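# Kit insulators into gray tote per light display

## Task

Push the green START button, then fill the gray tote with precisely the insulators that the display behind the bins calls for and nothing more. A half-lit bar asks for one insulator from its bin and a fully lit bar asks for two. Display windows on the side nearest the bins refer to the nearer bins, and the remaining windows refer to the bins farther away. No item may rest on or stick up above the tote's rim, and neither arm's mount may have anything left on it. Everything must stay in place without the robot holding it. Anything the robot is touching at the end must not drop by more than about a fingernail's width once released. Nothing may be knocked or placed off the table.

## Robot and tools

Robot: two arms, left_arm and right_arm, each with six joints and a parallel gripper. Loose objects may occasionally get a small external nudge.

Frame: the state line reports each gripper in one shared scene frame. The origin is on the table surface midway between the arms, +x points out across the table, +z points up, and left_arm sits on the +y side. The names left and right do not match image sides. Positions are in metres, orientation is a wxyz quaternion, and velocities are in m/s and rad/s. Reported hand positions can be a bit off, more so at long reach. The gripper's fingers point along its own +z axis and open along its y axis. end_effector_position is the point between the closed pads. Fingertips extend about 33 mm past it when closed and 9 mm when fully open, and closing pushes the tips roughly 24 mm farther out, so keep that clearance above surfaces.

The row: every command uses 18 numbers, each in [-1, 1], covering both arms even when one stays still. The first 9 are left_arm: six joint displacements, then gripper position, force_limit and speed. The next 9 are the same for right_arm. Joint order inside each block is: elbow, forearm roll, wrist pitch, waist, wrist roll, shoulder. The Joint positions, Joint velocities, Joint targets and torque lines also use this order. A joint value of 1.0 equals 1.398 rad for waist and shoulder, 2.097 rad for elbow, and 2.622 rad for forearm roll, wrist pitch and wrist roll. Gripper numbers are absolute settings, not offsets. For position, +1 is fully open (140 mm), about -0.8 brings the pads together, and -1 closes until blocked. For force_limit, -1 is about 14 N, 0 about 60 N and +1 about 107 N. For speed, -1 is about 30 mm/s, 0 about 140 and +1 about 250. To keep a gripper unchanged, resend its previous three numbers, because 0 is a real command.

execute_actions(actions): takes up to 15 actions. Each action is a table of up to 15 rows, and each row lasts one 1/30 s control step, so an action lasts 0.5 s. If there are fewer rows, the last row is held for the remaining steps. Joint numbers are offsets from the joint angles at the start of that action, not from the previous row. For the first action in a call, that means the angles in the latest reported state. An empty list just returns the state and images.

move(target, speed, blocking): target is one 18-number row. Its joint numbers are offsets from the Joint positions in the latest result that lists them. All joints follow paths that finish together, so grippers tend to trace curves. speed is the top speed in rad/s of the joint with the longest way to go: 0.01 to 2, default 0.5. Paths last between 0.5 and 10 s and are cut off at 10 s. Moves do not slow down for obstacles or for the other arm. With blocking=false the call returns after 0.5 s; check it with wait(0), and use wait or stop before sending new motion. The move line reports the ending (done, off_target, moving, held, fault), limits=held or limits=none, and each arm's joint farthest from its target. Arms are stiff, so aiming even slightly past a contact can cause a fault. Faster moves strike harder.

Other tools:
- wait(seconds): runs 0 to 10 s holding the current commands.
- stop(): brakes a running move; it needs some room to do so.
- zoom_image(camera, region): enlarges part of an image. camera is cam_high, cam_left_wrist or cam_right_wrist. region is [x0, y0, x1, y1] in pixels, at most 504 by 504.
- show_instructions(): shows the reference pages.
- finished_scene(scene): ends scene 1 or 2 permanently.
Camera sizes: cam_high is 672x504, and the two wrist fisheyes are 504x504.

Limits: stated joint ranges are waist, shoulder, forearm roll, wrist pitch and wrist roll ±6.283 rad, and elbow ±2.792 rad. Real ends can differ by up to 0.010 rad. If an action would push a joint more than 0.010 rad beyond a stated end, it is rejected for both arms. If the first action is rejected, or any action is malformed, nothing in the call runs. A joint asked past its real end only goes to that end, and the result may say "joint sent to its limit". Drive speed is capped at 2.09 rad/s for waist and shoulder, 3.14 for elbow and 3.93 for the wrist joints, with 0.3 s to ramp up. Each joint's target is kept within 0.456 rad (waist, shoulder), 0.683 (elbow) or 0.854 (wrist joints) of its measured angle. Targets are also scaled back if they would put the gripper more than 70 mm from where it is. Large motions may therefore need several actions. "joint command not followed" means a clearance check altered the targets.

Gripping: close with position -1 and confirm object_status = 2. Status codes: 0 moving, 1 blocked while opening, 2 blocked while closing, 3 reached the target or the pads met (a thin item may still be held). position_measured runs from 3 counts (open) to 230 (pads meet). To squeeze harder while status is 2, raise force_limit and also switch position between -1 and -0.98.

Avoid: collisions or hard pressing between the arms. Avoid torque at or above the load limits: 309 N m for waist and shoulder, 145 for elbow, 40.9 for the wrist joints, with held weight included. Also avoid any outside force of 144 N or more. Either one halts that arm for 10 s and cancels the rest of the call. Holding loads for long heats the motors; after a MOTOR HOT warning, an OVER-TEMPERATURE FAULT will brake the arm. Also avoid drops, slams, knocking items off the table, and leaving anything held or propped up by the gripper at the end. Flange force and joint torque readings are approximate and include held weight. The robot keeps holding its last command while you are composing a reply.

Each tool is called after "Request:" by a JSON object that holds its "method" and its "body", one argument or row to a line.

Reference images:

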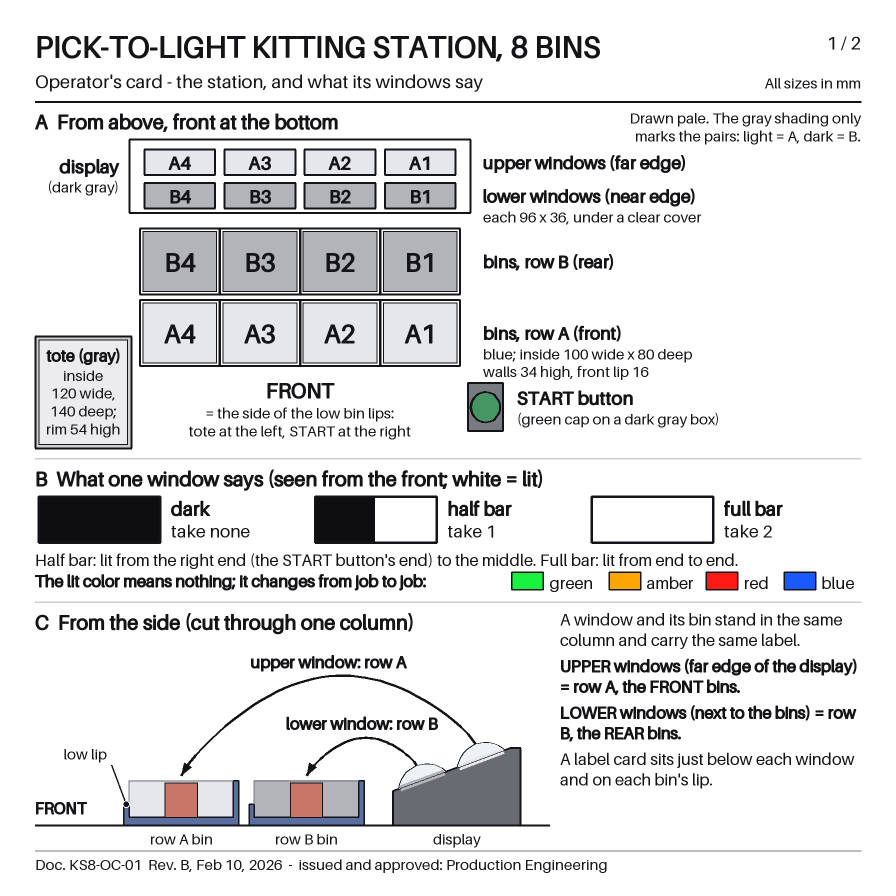

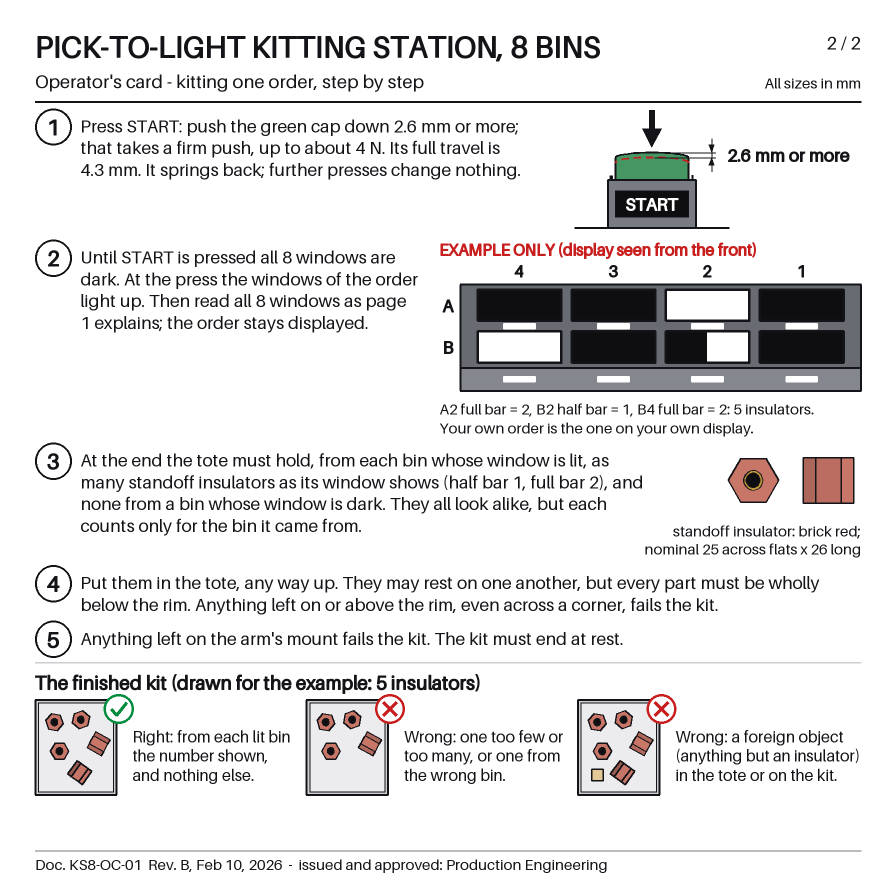

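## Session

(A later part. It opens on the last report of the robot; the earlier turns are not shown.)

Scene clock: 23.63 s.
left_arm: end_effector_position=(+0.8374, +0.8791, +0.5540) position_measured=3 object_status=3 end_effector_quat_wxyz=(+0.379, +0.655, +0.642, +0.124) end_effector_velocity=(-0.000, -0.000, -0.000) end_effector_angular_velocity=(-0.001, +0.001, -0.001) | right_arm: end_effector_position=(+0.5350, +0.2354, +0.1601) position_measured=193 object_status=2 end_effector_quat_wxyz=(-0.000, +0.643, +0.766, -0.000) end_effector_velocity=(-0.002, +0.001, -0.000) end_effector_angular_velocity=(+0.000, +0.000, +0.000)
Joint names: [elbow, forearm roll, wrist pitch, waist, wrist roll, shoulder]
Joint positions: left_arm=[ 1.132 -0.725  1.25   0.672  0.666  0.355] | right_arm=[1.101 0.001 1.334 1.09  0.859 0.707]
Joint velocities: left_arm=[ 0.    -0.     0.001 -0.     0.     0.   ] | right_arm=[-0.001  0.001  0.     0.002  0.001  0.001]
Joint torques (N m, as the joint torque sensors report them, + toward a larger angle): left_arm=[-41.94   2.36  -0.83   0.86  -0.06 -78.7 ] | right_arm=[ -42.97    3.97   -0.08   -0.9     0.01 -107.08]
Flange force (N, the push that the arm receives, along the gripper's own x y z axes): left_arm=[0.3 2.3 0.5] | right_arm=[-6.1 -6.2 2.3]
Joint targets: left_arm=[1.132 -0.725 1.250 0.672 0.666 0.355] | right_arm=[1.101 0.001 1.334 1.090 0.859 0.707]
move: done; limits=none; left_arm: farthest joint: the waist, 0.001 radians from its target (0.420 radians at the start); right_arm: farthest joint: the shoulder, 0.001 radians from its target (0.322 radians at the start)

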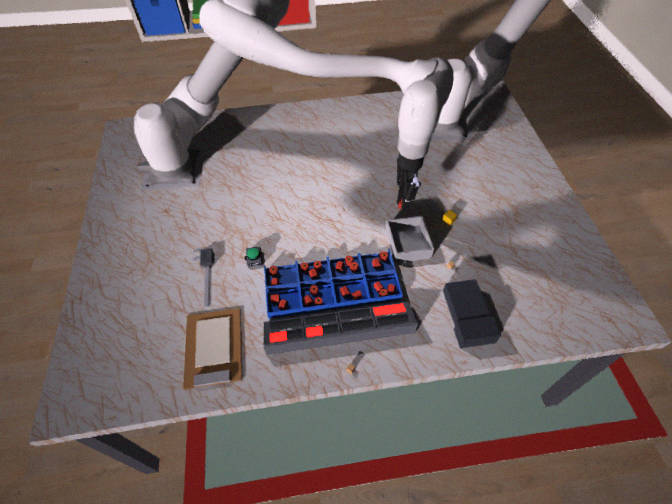

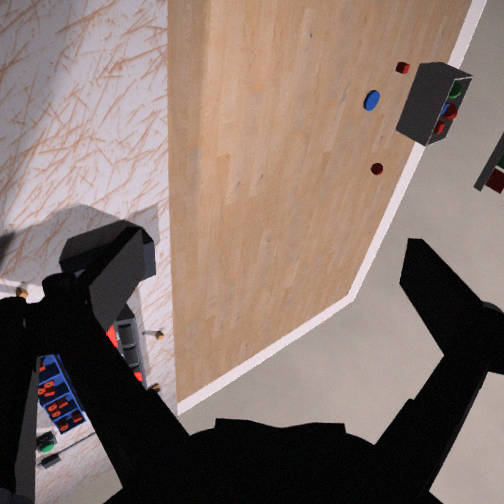

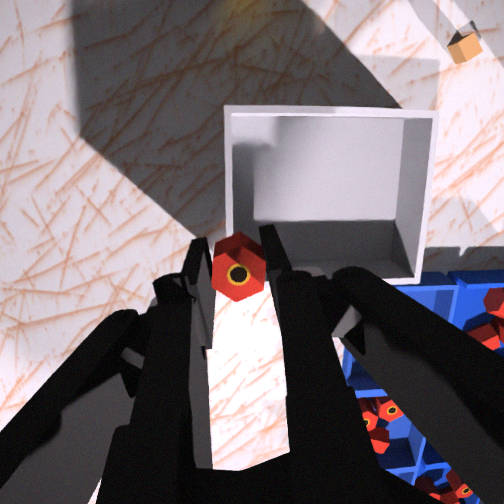

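Request:
{"method": "move", "body": {
  "target": [0,0,0,0,0,0,1,0,0,-0.0285,0,-0.002,-0.0207,-0.011,0.0461,-1,0,0]
}}

Request:
{"method": "move", "body": {
  "target": [0,0,0,0,0,0,1,0,0,0.0302,0,-0.0383,0,0,0.0265,-1,0,0],
  "speed": 0.2
}}

Request:
{"method": "move", "body": {
  "target": [0,0,0,0,0,0,1,0,0,0,0,0,0,0,0,-0.42,0,0]
}}

Request:
{"method": "move", "body": {
  "target": [0,0,0,0,0,0,1,0,0,-0.0302,0,0.0383,0,0,-0.0265,-0.42,0,0]
}}

Scene clock: 24.80 s.
left_arm: end_effector_position=(+0.8374, +0.8791, +0.5541) position_measured=3 object_status=3 end_effector_quat_wxyz=(+0.379, +0.655, +0.642, +0.124) end_effector_velocity=(+0.000, -0.001, +0.000) end_effector_angular_velocity=(-0.000, +0.000, -0.001) | right_arm: end_effector_position=(+0.5744, +0.2465, +0.1306) position_measured=193 object_status=2 end_effector_quat_wxyz=(-0.000, +0.643, +0.766, +0.000) end_effector_velocity=(+0.000, +0.000, -0.000) end_effector_angular_velocity=(+0.001, +0.000, -0.000)
Joint names: [elbow, forearm roll, wrist pitch, waist, wrist roll, shoulder]
Joint positions: left_arm=[ 1.132 -0.725  1.25   0.672  0.666  0.355] | right_arm=[1.041 0.001 1.329 1.061 0.83  0.771]
Joint velocities: left_arm=[-0.    -0.     0.    -0.001 -0.001 -0.   ] | right_arm=[-0.001  0.001 -0.    -0.    -0.     0.001]
Joint torques (N m, as the joint torque sensors report them, + toward a larger angle): left_arm=[-42.51   2.1   -0.99  -0.91  -0.14 -76.02] | right_arm=[ -41.57    4.03    0.12    2.3    -0.12 -117.51]
Flange force (N, the push that the arm receives, along the gripper's own x y z axes): left_arm=[-1.8 -3.5 -2.7] | right_arm=[2.4 4.8 3.4]
Joint targets: left_arm=[1.132 -0.725 1.250 0.672 0.666 0.355] | right_arm=[1.041 0.001 1.329 1.061 0.830 0.771]
move: done; limits=none; left_arm: farthest joint: the waist, 0.000 radians from its target (0.000 radians at the start); right_arm: farthest joint: the waist, 0.000 radians from its target (0.029 radians at the start)

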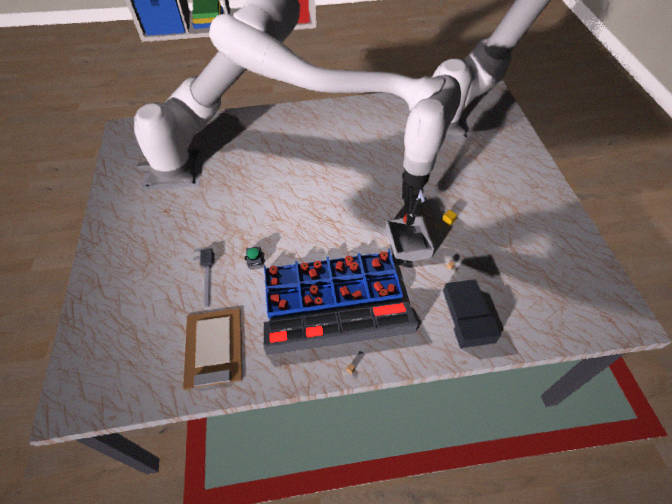

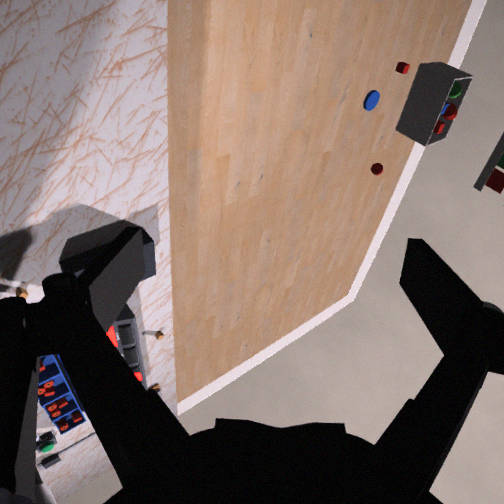

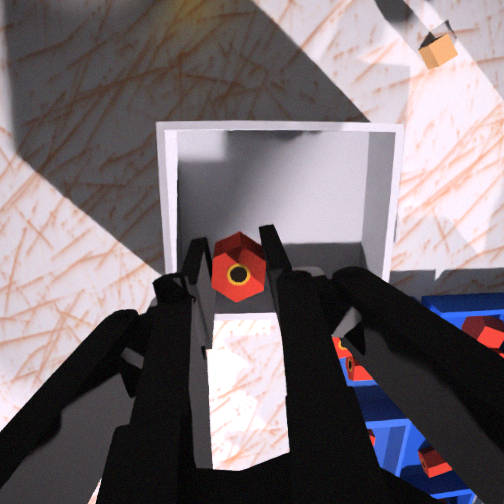

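Scene clock: 25.67 s.
left_arm: end_effector_position=(+0.8374, +0.8791, +0.5541) position_measured=3 object_status=3 end_effector_quat_wxyz=(+0.379, +0.655, +0.642, +0.124) end_effector_velocity=(+0.000, +0.000, -0.001) end_effector_angular_velocity=(-0.001, +0.001, +0.001) | right_arm: end_effector_position=(+0.5745, +0.2465, +0.0607) position_measured=193 object_status=2 end_effector_quat_wxyz=(-0.000, +0.643, +0.766, +0.000) end_effector_velocity=(-0.000, +0.000, -0.001) end_effector_angular_velocity=(-0.000, -0.000, +0.000)
Joint names: [elbow, forearm roll, wrist pitch, waist, wrist roll, shoulder]
Joint positions: left_arm=[ 1.132 -0.725  1.25   0.672  0.666  0.355] | right_arm=[1.104 0.001 1.228 1.061 0.83  0.808]
Joint velocities: left_arm=[ 0.001 -0.    -0.001 -0.    -0.     0.   ] | right_arm=[ 0.    -0.    -0.001  0.     0.     0.   ]
Joint torques (N m, as the joint torque sensors report them, + toward a larger angle): left_arm=[-42.57   2.17  -0.69   0.39  -0.38 -77.96] | right_arm=[ -40.43    4.34    0.03   -1.47    0.78 -113.06]
Flange force (N, the push that the arm receives, along the gripper's own x y z axes): left_arm=[-0.6 -1.3 0.2] | right_arm=[-3.7 -4.2 0.3]
Joint targets: left_arm=[1.132 -0.725 1.250 0.672 0.666 0.355] | right_arm=[1.105 0.001 1.228 1.061 0.830 0.808]
move: done; limits=none; left_arm: farthest joint: the waist, 0.000 radians from its target (0.000 radians at the start); right_arm: farthest joint: the waist, 0.000 radians from its target (0.000 radians at the start)

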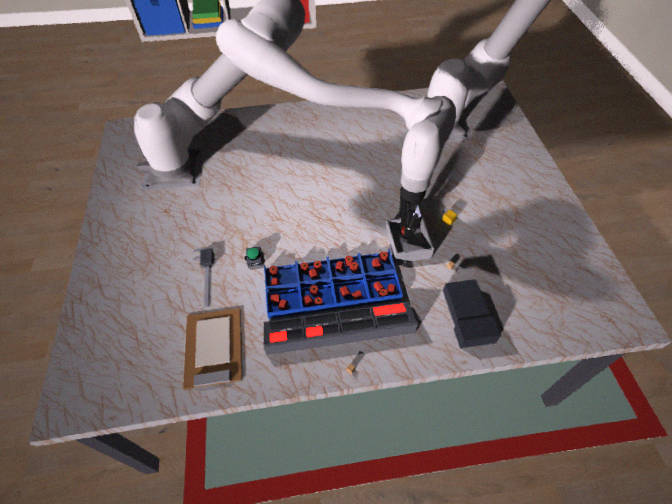

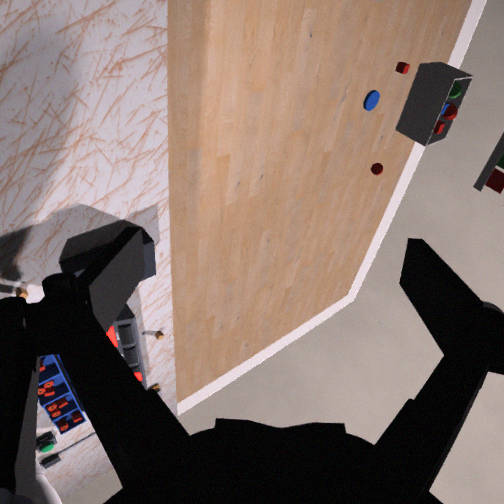

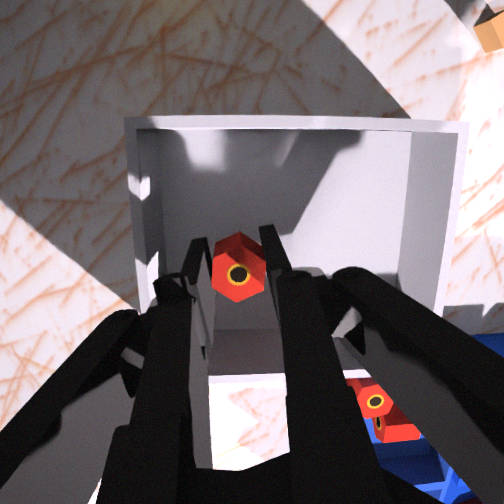

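Scene clock: 26.17 s.
left_arm: end_effector_position=(+0.8374, +0.8791, +0.5541) position_measured=3 object_status=3 end_effector_quat_wxyz=(+0.379, +0.655, +0.642, +0.124) end_effector_velocity=(+0.000, -0.001, +0.002) end_effector_angular_velocity=(+0.001, -0.002, -0.001) | right_arm: end_effector_position=(+0.5745, +0.2465, +0.0607) position_measured=182 object_status=3 end_effector_quat_wxyz=(-0.000, +0.643, +0.766, +0.000) end_effector_velocity=(+0.001, -0.000, -0.000) end_effector_angular_velocity=(+0.000, -0.000, +0.000)
Joint names: [elbow, forearm roll, wrist pitch, waist, wrist roll, shoulder]
Joint positions: left_arm=[ 1.132 -0.725  1.25   0.672  0.666  0.355] | right_arm=[1.104 0.001 1.228 1.061 0.83  0.808]
Joint velocities: left_arm=[-0.002 -0.    -0.    -0.001  0.    -0.001] | right_arm=[-0.    -0.    -0.001 -0.    -0.     0.   ]
Joint torques (N m, as the joint torque sensors report them, + toward a larger angle): left_arm=[-42.68   2.23  -0.88   0.98  -0.12 -77.59] | right_arm=[ -40.13    4.42    0.32    2.5    -0.18 -113.5 ]
Flange force (N, the push that the arm receives, along the gripper's own x y z axes): left_arm=[-2.1 -1.3 0.2] | right_arm=[-5.0 -0.9 0.9]
Joint targets: left_arm=[1.132 -0.725 1.250 0.672 0.666 0.355] | right_arm=[1.104 0.001 1.228 1.061 0.830 0.808]
move: done; limits=none; left_arm: farthest joint: the waist, 0.000 radians from its target (0.000 radians at the start); right_arm: farthest joint: the waist, 0.000 radians from its target (0.000 radians at the start)

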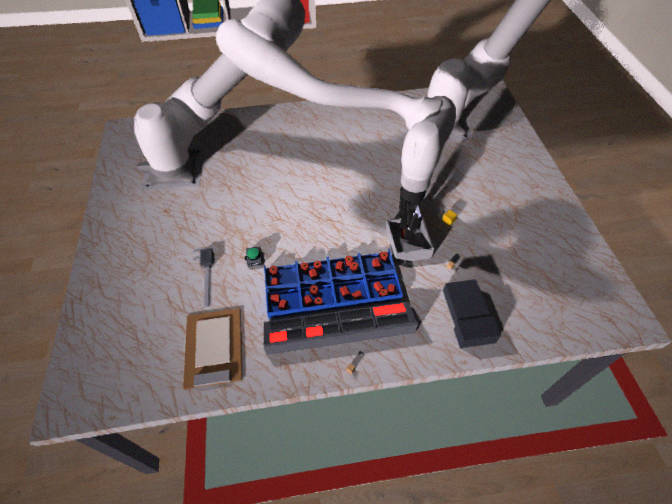

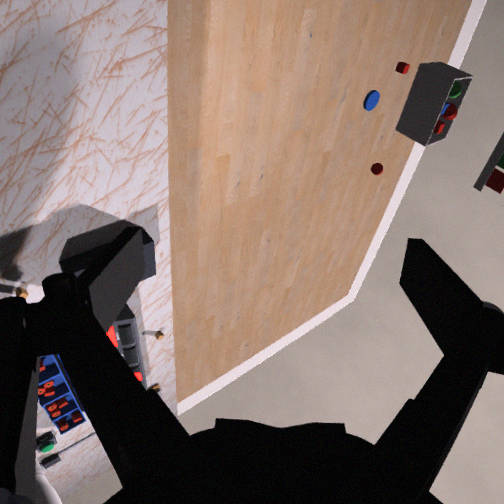

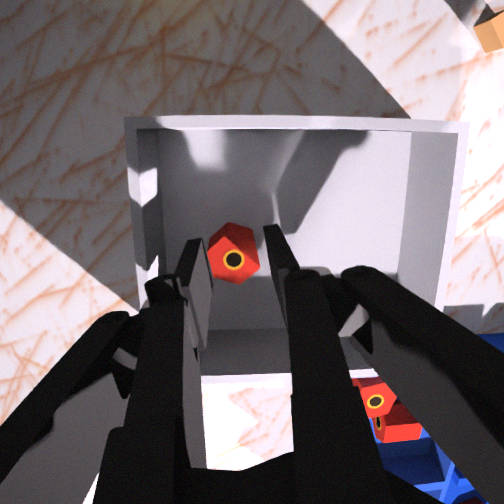

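Scene clock: 26.97 s.
left_arm: end_effector_position=(+0.8374, +0.8791, +0.5541) position_measured=3 object_status=3 end_effector_quat_wxyz=(+0.379, +0.655, +0.642, +0.124) end_effector_velocity=(+0.000, +0.001, +0.001) end_effector_angular_velocity=(+0.001, -0.001, +0.001) | right_arm: end_effector_position=(+0.5744, +0.2464, +0.1306) position_measured=182 object_status=3 end_effector_quat_wxyz=(-0.000, +0.643, +0.766, +0.000) end_effector_velocity=(+0.000, -0.000, +0.000) end_effector_angular_velocity=(-0.001, -0.000, +0.002)
Joint names: [elbow, forearm roll, wrist pitch, waist, wrist roll, shoulder]
Joint positions: left_arm=[ 1.132 -0.725  1.25   0.672  0.666  0.355] | right_arm=[1.041 0.001 1.329 1.061 0.83  0.771]
Joint velocities: left_arm=[-0.002  0.    -0.     0.    -0.     0.001] | right_arm=[ 0.    -0.001  0.001  0.    -0.002 -0.   ]
Joint torques (N m, as the joint torque sensors report them, + toward a larger angle): left_arm=[-42.64   1.96  -1.    -1.15   0.06 -77.86] | right_arm=[ -41.52    3.94    0.27    0.75    0.16 -114.79]
Flange force (N, the push that the arm receives, along the gripper's own x y z axes): left_arm=[0.5 -1.1 -1.8] | right_arm=[-0.6 0.7 2.7]
Joint targets: left_arm=[1.132 -0.725 1.250 0.672 0.666 0.355] | right_arm=[1.041 0.001 1.329 1.061 0.830 0.771]
move: done; limits=none; left_arm: farthest joint: the waist, 0.000 radians from its target (0.000 radians at the start); right_arm: farthest joint: the elbow, 0.001 radians from its target (0.064 radians at the start)

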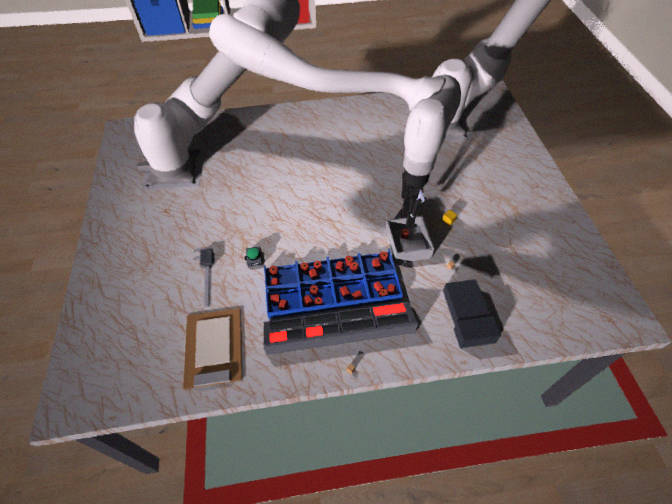

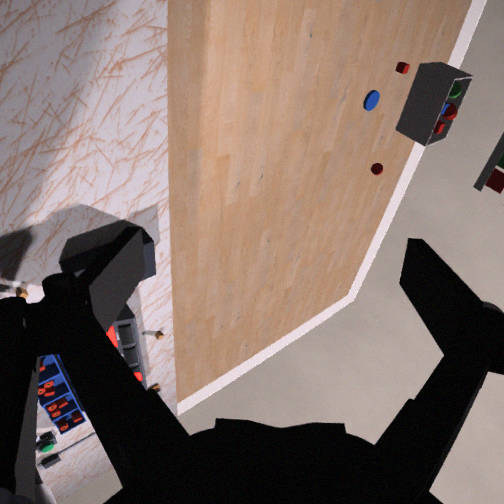

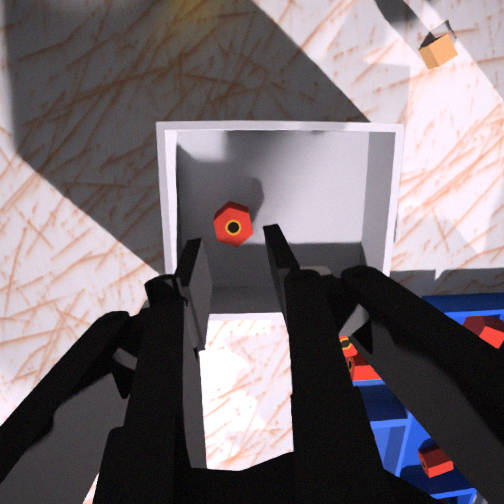

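Request:
{"method": "move", "body": {
  "target": [0,0,0,0,0,0,1,0,0,0.2556,0,-0.0972,-0.2446,-0.731,-0.2006,-0.42,0,0],
  "speed": 1.5
}}

Scene clock: 29.50 s.
left_arm: end_effector_position=(+0.8374, +0.8791, +0.5541) position_measured=3 object_status=3 end_effector_quat_wxyz=(+0.379, +0.655, +0.642, +0.124) end_effector_velocity=(-0.000, +0.000, -0.000) end_effector_angular_velocity=(-0.000, +0.000, +0.001) | right_arm: end_effector_position=(+0.6766, -0.0859, +0.1000) position_measured=182 object_status=3 end_effector_quat_wxyz=(-0.000, -0.088, +0.996, +0.000) end_effector_velocity=(-0.000, -0.000, +0.000) end_effector_angular_velocity=(-0.000, -0.000, -0.000)
Joint names: [elbow, forearm roll, wrist pitch, waist, wrist roll, shoulder]
Joint positions: left_arm=[ 1.132 -0.725  1.25   0.672  0.666  0.355] | right_arm=[ 1.577  0.001  1.074  0.719 -1.086  0.491]
Joint velocities: left_arm=[ 0.001  0.    -0.     0.    -0.    -0.001] | right_arm=[ 0.    -0.001  0.     0.     0.    -0.   ]
Joint torques (N m, as the joint torque sensors report them, + toward a larger angle): left_arm=[-42.23   2.23  -0.96  -0.31  -0.01 -77.74] | right_arm=[-36.11   3.94   0.18   1.58  -0.07 -88.54]
Flange force (N, the push that the arm receives, along the gripper's own x y z axes): left_arm=[0.0 -0.3 -1.3] | right_arm=[-5.6 1.1 2.2]
Joint targets: left_arm=[1.132 -0.725 1.250 0.672 0.666 0.355] | right_arm=[1.577 0.001 1.074 0.719 -1.086 0.491]
move: done; limits=none; left_arm: farthest joint: the waist, 0.000 radians from its target (0.000 radians at the start); right_arm: farthest joint: the waist, 0.000 radians from its target (0.342 radians at the start)

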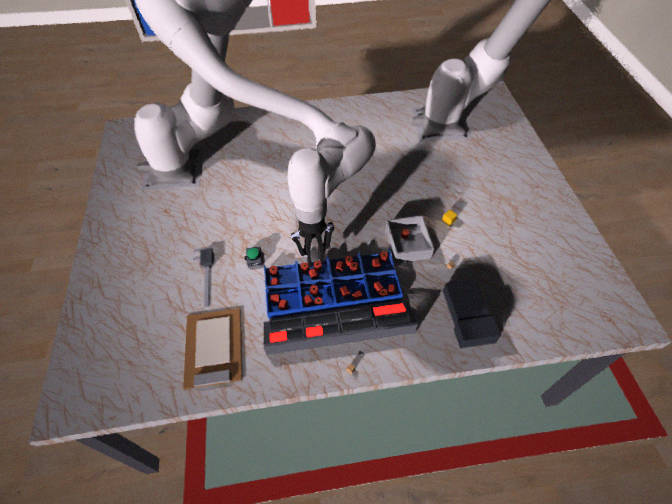

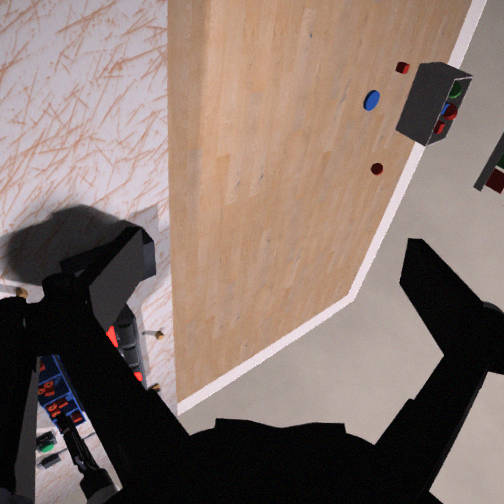

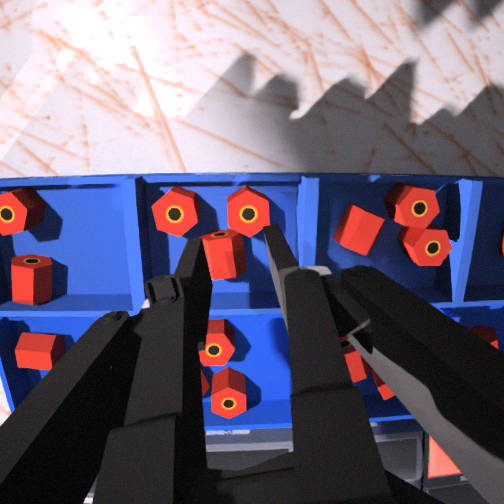

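Request:
{"method": "move", "body": {
  "target": [0,0,0,0,0,0,1,0,0,0.0028,0,-0.013,-0.0127,-0.0068,0.0199,-0.42,0,0],
  "speed": 0.2
}}

Request:
{"method": "move", "body": {
  "target": [0,0,0,0,0,0,1,0,0,0.0106,0,-0.0188,0,0,0.0195,-0.42,0,0],
  "speed": 0.1
}}

Request:
{"method": "move", "body": {
  "target": [0,0,0,0,0,0,1,0,0,0,0,0,0,0,0,-1,0,0]
}}

Scene clock: 30.63 s.
left_arm: end_effector_position=(+0.8374, +0.8791, +0.5541) position_measured=3 object_status=3 end_effector_quat_wxyz=(+0.379, +0.655, +0.642, +0.124) end_effector_velocity=(-0.000, -0.001, -0.001) end_effector_angular_velocity=(-0.000, +0.001, -0.001) | right_arm: end_effector_position=(+0.6903, -0.0930, +0.0753) position_measured=182 object_status=3 end_effector_quat_wxyz=(-0.000, -0.088, +0.996, +0.000) end_effector_velocity=(-0.000, -0.000, -0.001) end_effector_angular_velocity=(-0.000, +0.001, -0.000)
Joint names: [elbow, forearm roll, wrist pitch, waist, wrist roll, shoulder]
Joint positions: left_arm=[ 1.132 -0.725  1.25   0.672  0.666  0.355] | right_arm=[ 1.583  0.001  1.04   0.701 -1.104  0.519]
Joint velocities: left_arm=[ 0.001 -0.    -0.    -0.001  0.    -0.   ] | right_arm=[ 0.     0.    -0.    -0.    -0.     0.001]
Joint torques (N m, as the joint torque sensors report them, + toward a larger angle): left_arm=[-41.85   2.3   -1.14  -1.65  -0.3  -75.74] | right_arm=[-36.29   3.8    0.12   1.96   0.   -89.45]
Flange force (N, the push that the arm receives, along the gripper's own x y z axes): left_arm=[-0.3 -2.4 -3.5] | right_arm=[-2.8 -1.1 2.2]
Joint targets: left_arm=[1.132 -0.725 1.250 0.672 0.666 0.355] | right_arm=[1.583 0.001 1.040 0.701 -1.104 0.519]
move: done; limits=none; left_arm: farthest joint: the waist, 0.000 radians from its target (0.000 radians at the start); right_arm: farthest joint: the waist, 0.000 radians from its target (0.018 radians at the start)

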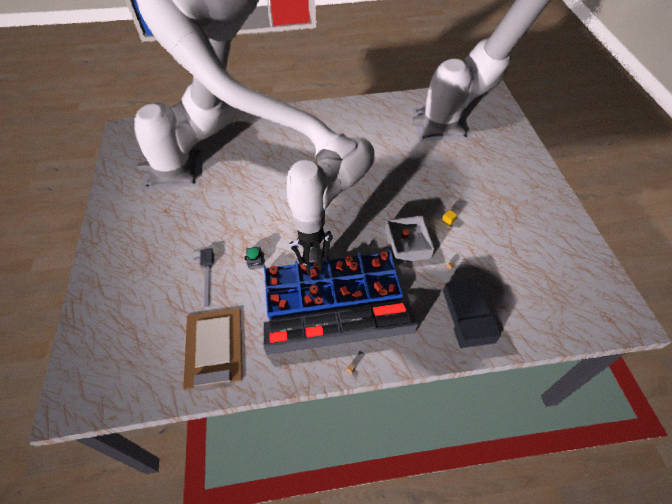

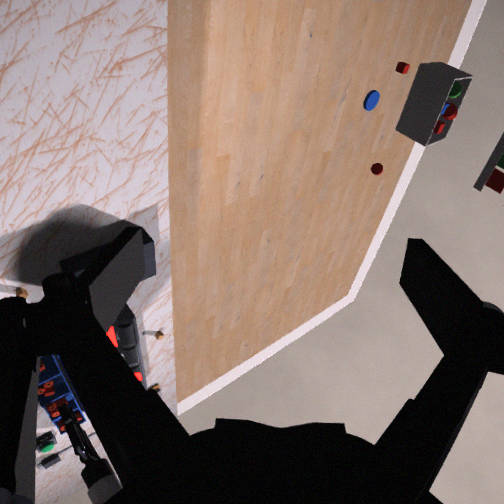

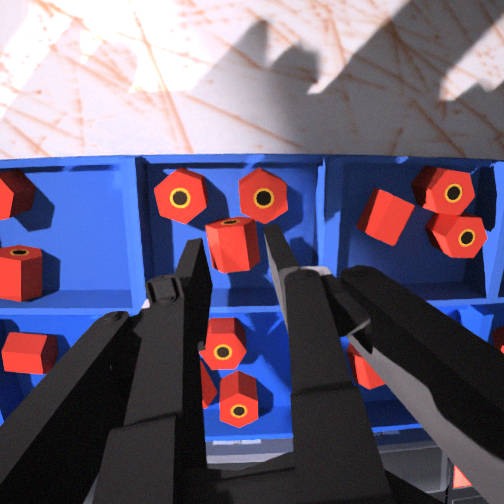

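Scene clock: 41.00 s.
left_arm: end_effector_position=(+0.8374, +0.8791, +0.5541) position_measured=3 object_status=3 end_effector_quat_wxyz=(+0.379, +0.655, +0.642, +0.124) end_effector_velocity=(-0.000, +0.001, +0.001) end_effector_angular_velocity=(+0.001, -0.002, +0.001) | right_arm: end_effector_position=(+0.6933, -0.0908, +0.0644) position_measured=182 object_status=3 end_effector_quat_wxyz=(+0.003, -0.088, +0.996, +0.002) end_effector_velocity=(+0.000, -0.000, +0.000) end_effector_angular_velocity=(+0.000, -0.000, -0.000)
Joint names: [elbow, forearm roll, wrist pitch, waist, wrist roll, shoulder]
Joint positions: left_arm=[ 1.132 -0.725  1.25   0.672  0.666  0.355] | right_arm=[ 1.589  0.001  1.015  0.701 -1.104  0.529]
Joint velocities: left_arm=[-0.002  0.     0.     0.001 -0.    -0.   ] | right_arm=[-0.001  0.     0.    -0.    -0.     0.   ]
Joint torques (N m, as the joint torque sensors report them, + toward a larger angle): left_arm=[-42.75   2.17  -0.86  -0.39  -0.18 -77.99] | right_arm=[-22.51   3.64   1.18  -0.35  -0.33 -72.13]
Flange force (N, the push that the arm receives, along the gripper's own x y z axes): left_arm=[0.3 -1.6 -1.1] | right_arm=[-6.0 4.3 -20.5]
Joint targets: left_arm=[1.132 -0.725 1.250 0.672 0.666 0.355] | right_arm=[1.589 0.001 1.015 0.701 -1.104 0.529]
FORCE FAULT: contact force on the right arm reached its limit, and that arm stopped for 10 seconds. The contact can be on any part of that arm, not only on its tool. That time counts as 19 of the actions that you can send in this scene. That arm's remaining commands of this call were not run. That arm holds still and accepts commands again. Move the arm away from the contact; if what it grips holds it there, let go first. Pushing or pulling that hard again can fault the arm again.
move: fault (right_arm); limits=none; left_arm: farthest joint: the waist, 0.000 radians from its target (0.000 radians at the start); right_arm: farthest joint: the wrist pitch, 0.025 radians from its target (0.049 radians at the start)

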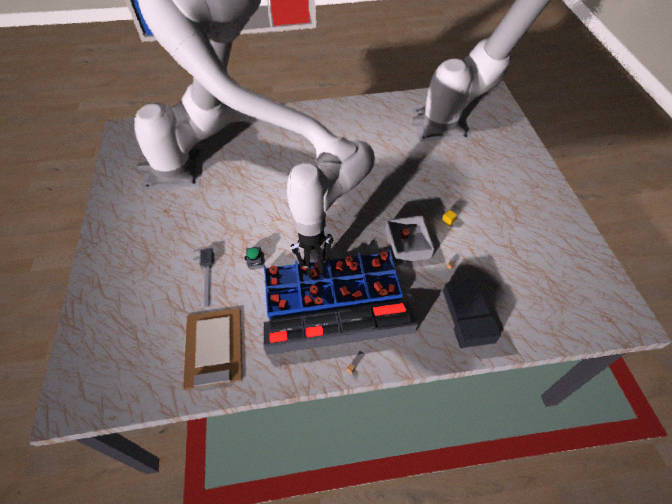

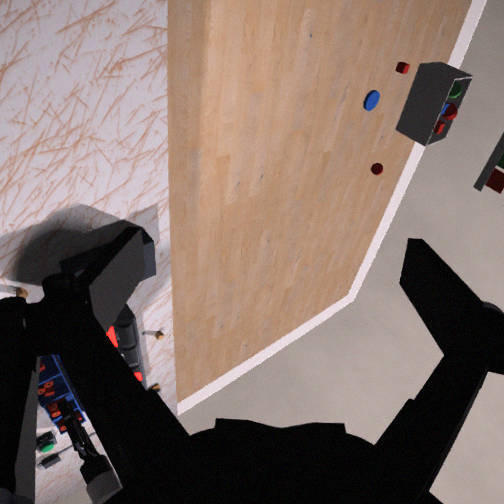

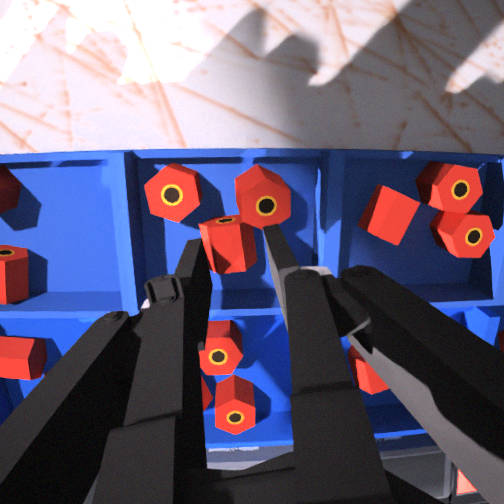

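not run: a fault stop came before this call.

Request:
{"method": "move", "body": {
  "target": [0,0,0,0,0,0,1,0,0,-0.003,0,0.0095,0,0,-0.0075,-0.42,0,0],
  "speed": 0.1
}}

Request:
{"method": "move", "body": {
  "target": [0,0,0,0,0,0,1,0,0,0,0,0,0,0.599,0,-0.42,0,0],
  "speed": 2
}}

Scene clock: 43.53 s.
left_arm: end_effector_position=(+0.8374, +0.8791, +0.5541) position_measured=3 object_status=3 end_effector_quat_wxyz=(+0.379, +0.655, +0.642, +0.124) end_effector_velocity=(-0.000, -0.001, -0.001) end_effector_angular_velocity=(-0.000, +0.001, -0.001) | right_arm: end_effector_position=(+0.6905, -0.0929, +0.0756) position_measured=182 object_status=3 end_effector_quat_wxyz=(-0.000, -0.088, +0.996, +0.000) end_effector_velocity=(-0.000, -0.000, +0.000) end_effector_angular_velocity=(-0.001, -0.000, +0.002)
Joint names: [elbow, forearm roll, wrist pitch, waist, wrist roll, shoulder]
Joint positions: left_arm=[ 1.132 -0.725  1.25   0.672  0.666  0.355] | right_arm=[ 1.582  0.001  1.04   0.701 -1.104  0.519]
Joint velocities: left_arm=[ 0.002  0.    -0.    -0.001 -0.    -0.   ] | right_arm=[-0.    -0.001  0.001  0.    -0.001 -0.   ]
Joint torques (N m, as the joint torque sensors report them, + toward a larger angle): left_arm=[-42.67   2.14  -0.97   0.26  -0.2  -77.59] | right_arm=[-36.21   3.51   0.08   1.74   0.42 -88.45]
Flange force (N, the push that the arm receives, along the gripper's own x y z axes): left_arm=[-1.0 -1.6 -0.4] | right_arm=[-2.0 -1.9 1.4]
Joint targets: left_arm=[1.132 -0.725 1.250 0.672 0.666 0.355] | right_arm=[1.582 0.001 1.040 0.701 -1.104 0.519]
move: done; limits=none; left_arm: farthest joint: the waist, 0.000 radians from its target (0.000 radians at the start); right_arm: farthest joint: the waist, 0.000 radians from its target (0.000 radians at the start)

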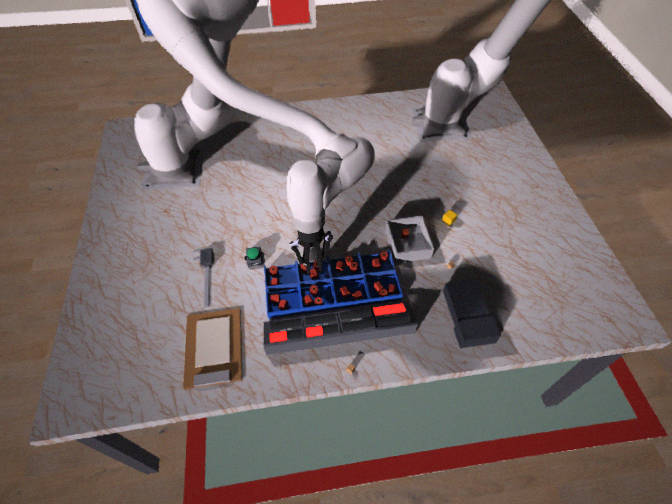

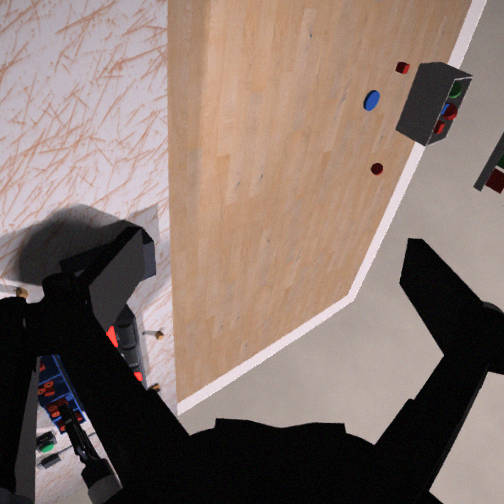

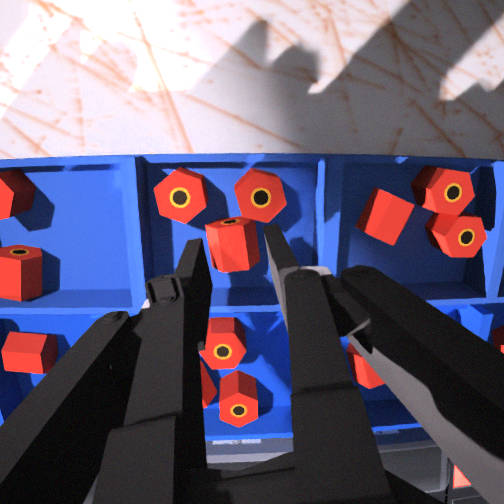

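Scene clock: 45.10 s.
left_arm: end_effector_position=(+0.8374, +0.8791, +0.5541) position_measured=3 object_status=3 end_effector_quat_wxyz=(+0.379, +0.655, +0.642, +0.124) end_effector_velocity=(-0.000, +0.000, +0.000) end_effector_angular_velocity=(+0.000, -0.000, -0.000) | right_arm: end_effector_position=(+0.6905, -0.0929, +0.0756) position_measured=182 object_status=3 end_effector_quat_wxyz=(-0.000, +0.642, +0.767, +0.000) end_effector_velocity=(+0.000, +0.000, +0.000) end_effector_angular_velocity=(+0.000, -0.001, +0.000)
Joint names: [elbow, forearm roll, wrist pitch, waist, wrist roll, shoulder]
Joint positions: left_arm=[ 1.132 -0.725  1.25   0.672  0.666  0.355] | right_arm=[1.582 0.001 1.04  0.701 0.467 0.519]
Joint velocities: left_arm=[ 0.    -0.     0.     0.     0.001 -0.001] | right_arm=[-0. -0. -0.  0.  0. -0.]
Joint torques (N m, as the joint torque sensors report them, + toward a larger angle): left_arm=[-42.62   2.22  -1.02  -1.1   -0.2  -79.35] | right_arm=[-36.13   3.87   0.27  -0.22   0.1  -90.17]
Flange force (N, the push that the arm receives, along the gripper's own x y z axes): left_arm=[2.3 0.1 -1.0] | right_arm=[1.8 2.9 2.9]
Joint targets: left_arm=[1.132 -0.725 1.250 0.672 0.666 0.355] | right_arm=[1.582 0.001 1.040 0.701 0.467 0.519]
move: done; limits=none; left_arm: farthest joint: the waist, 0.000 radians from its target (0.000 radians at the start); right_arm: farthest joint: the waist, 0.000 radians from its target (0.000 radians at the start)

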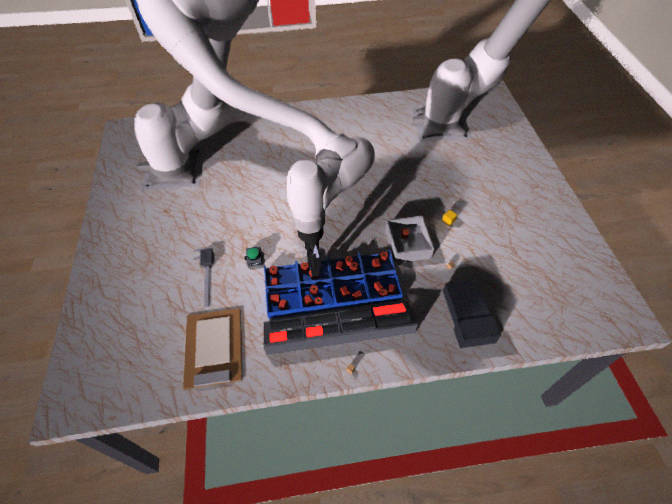

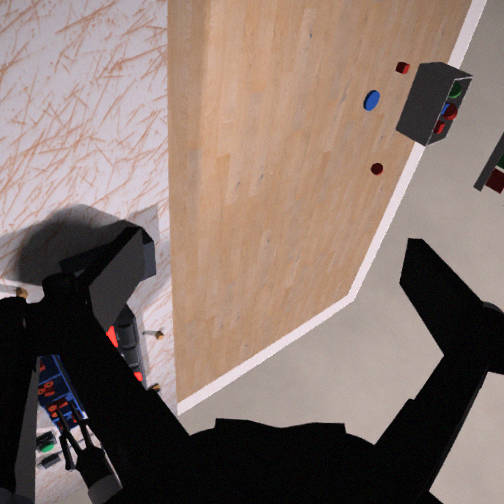

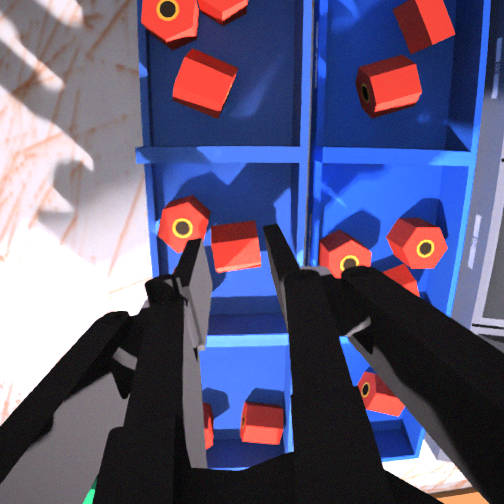

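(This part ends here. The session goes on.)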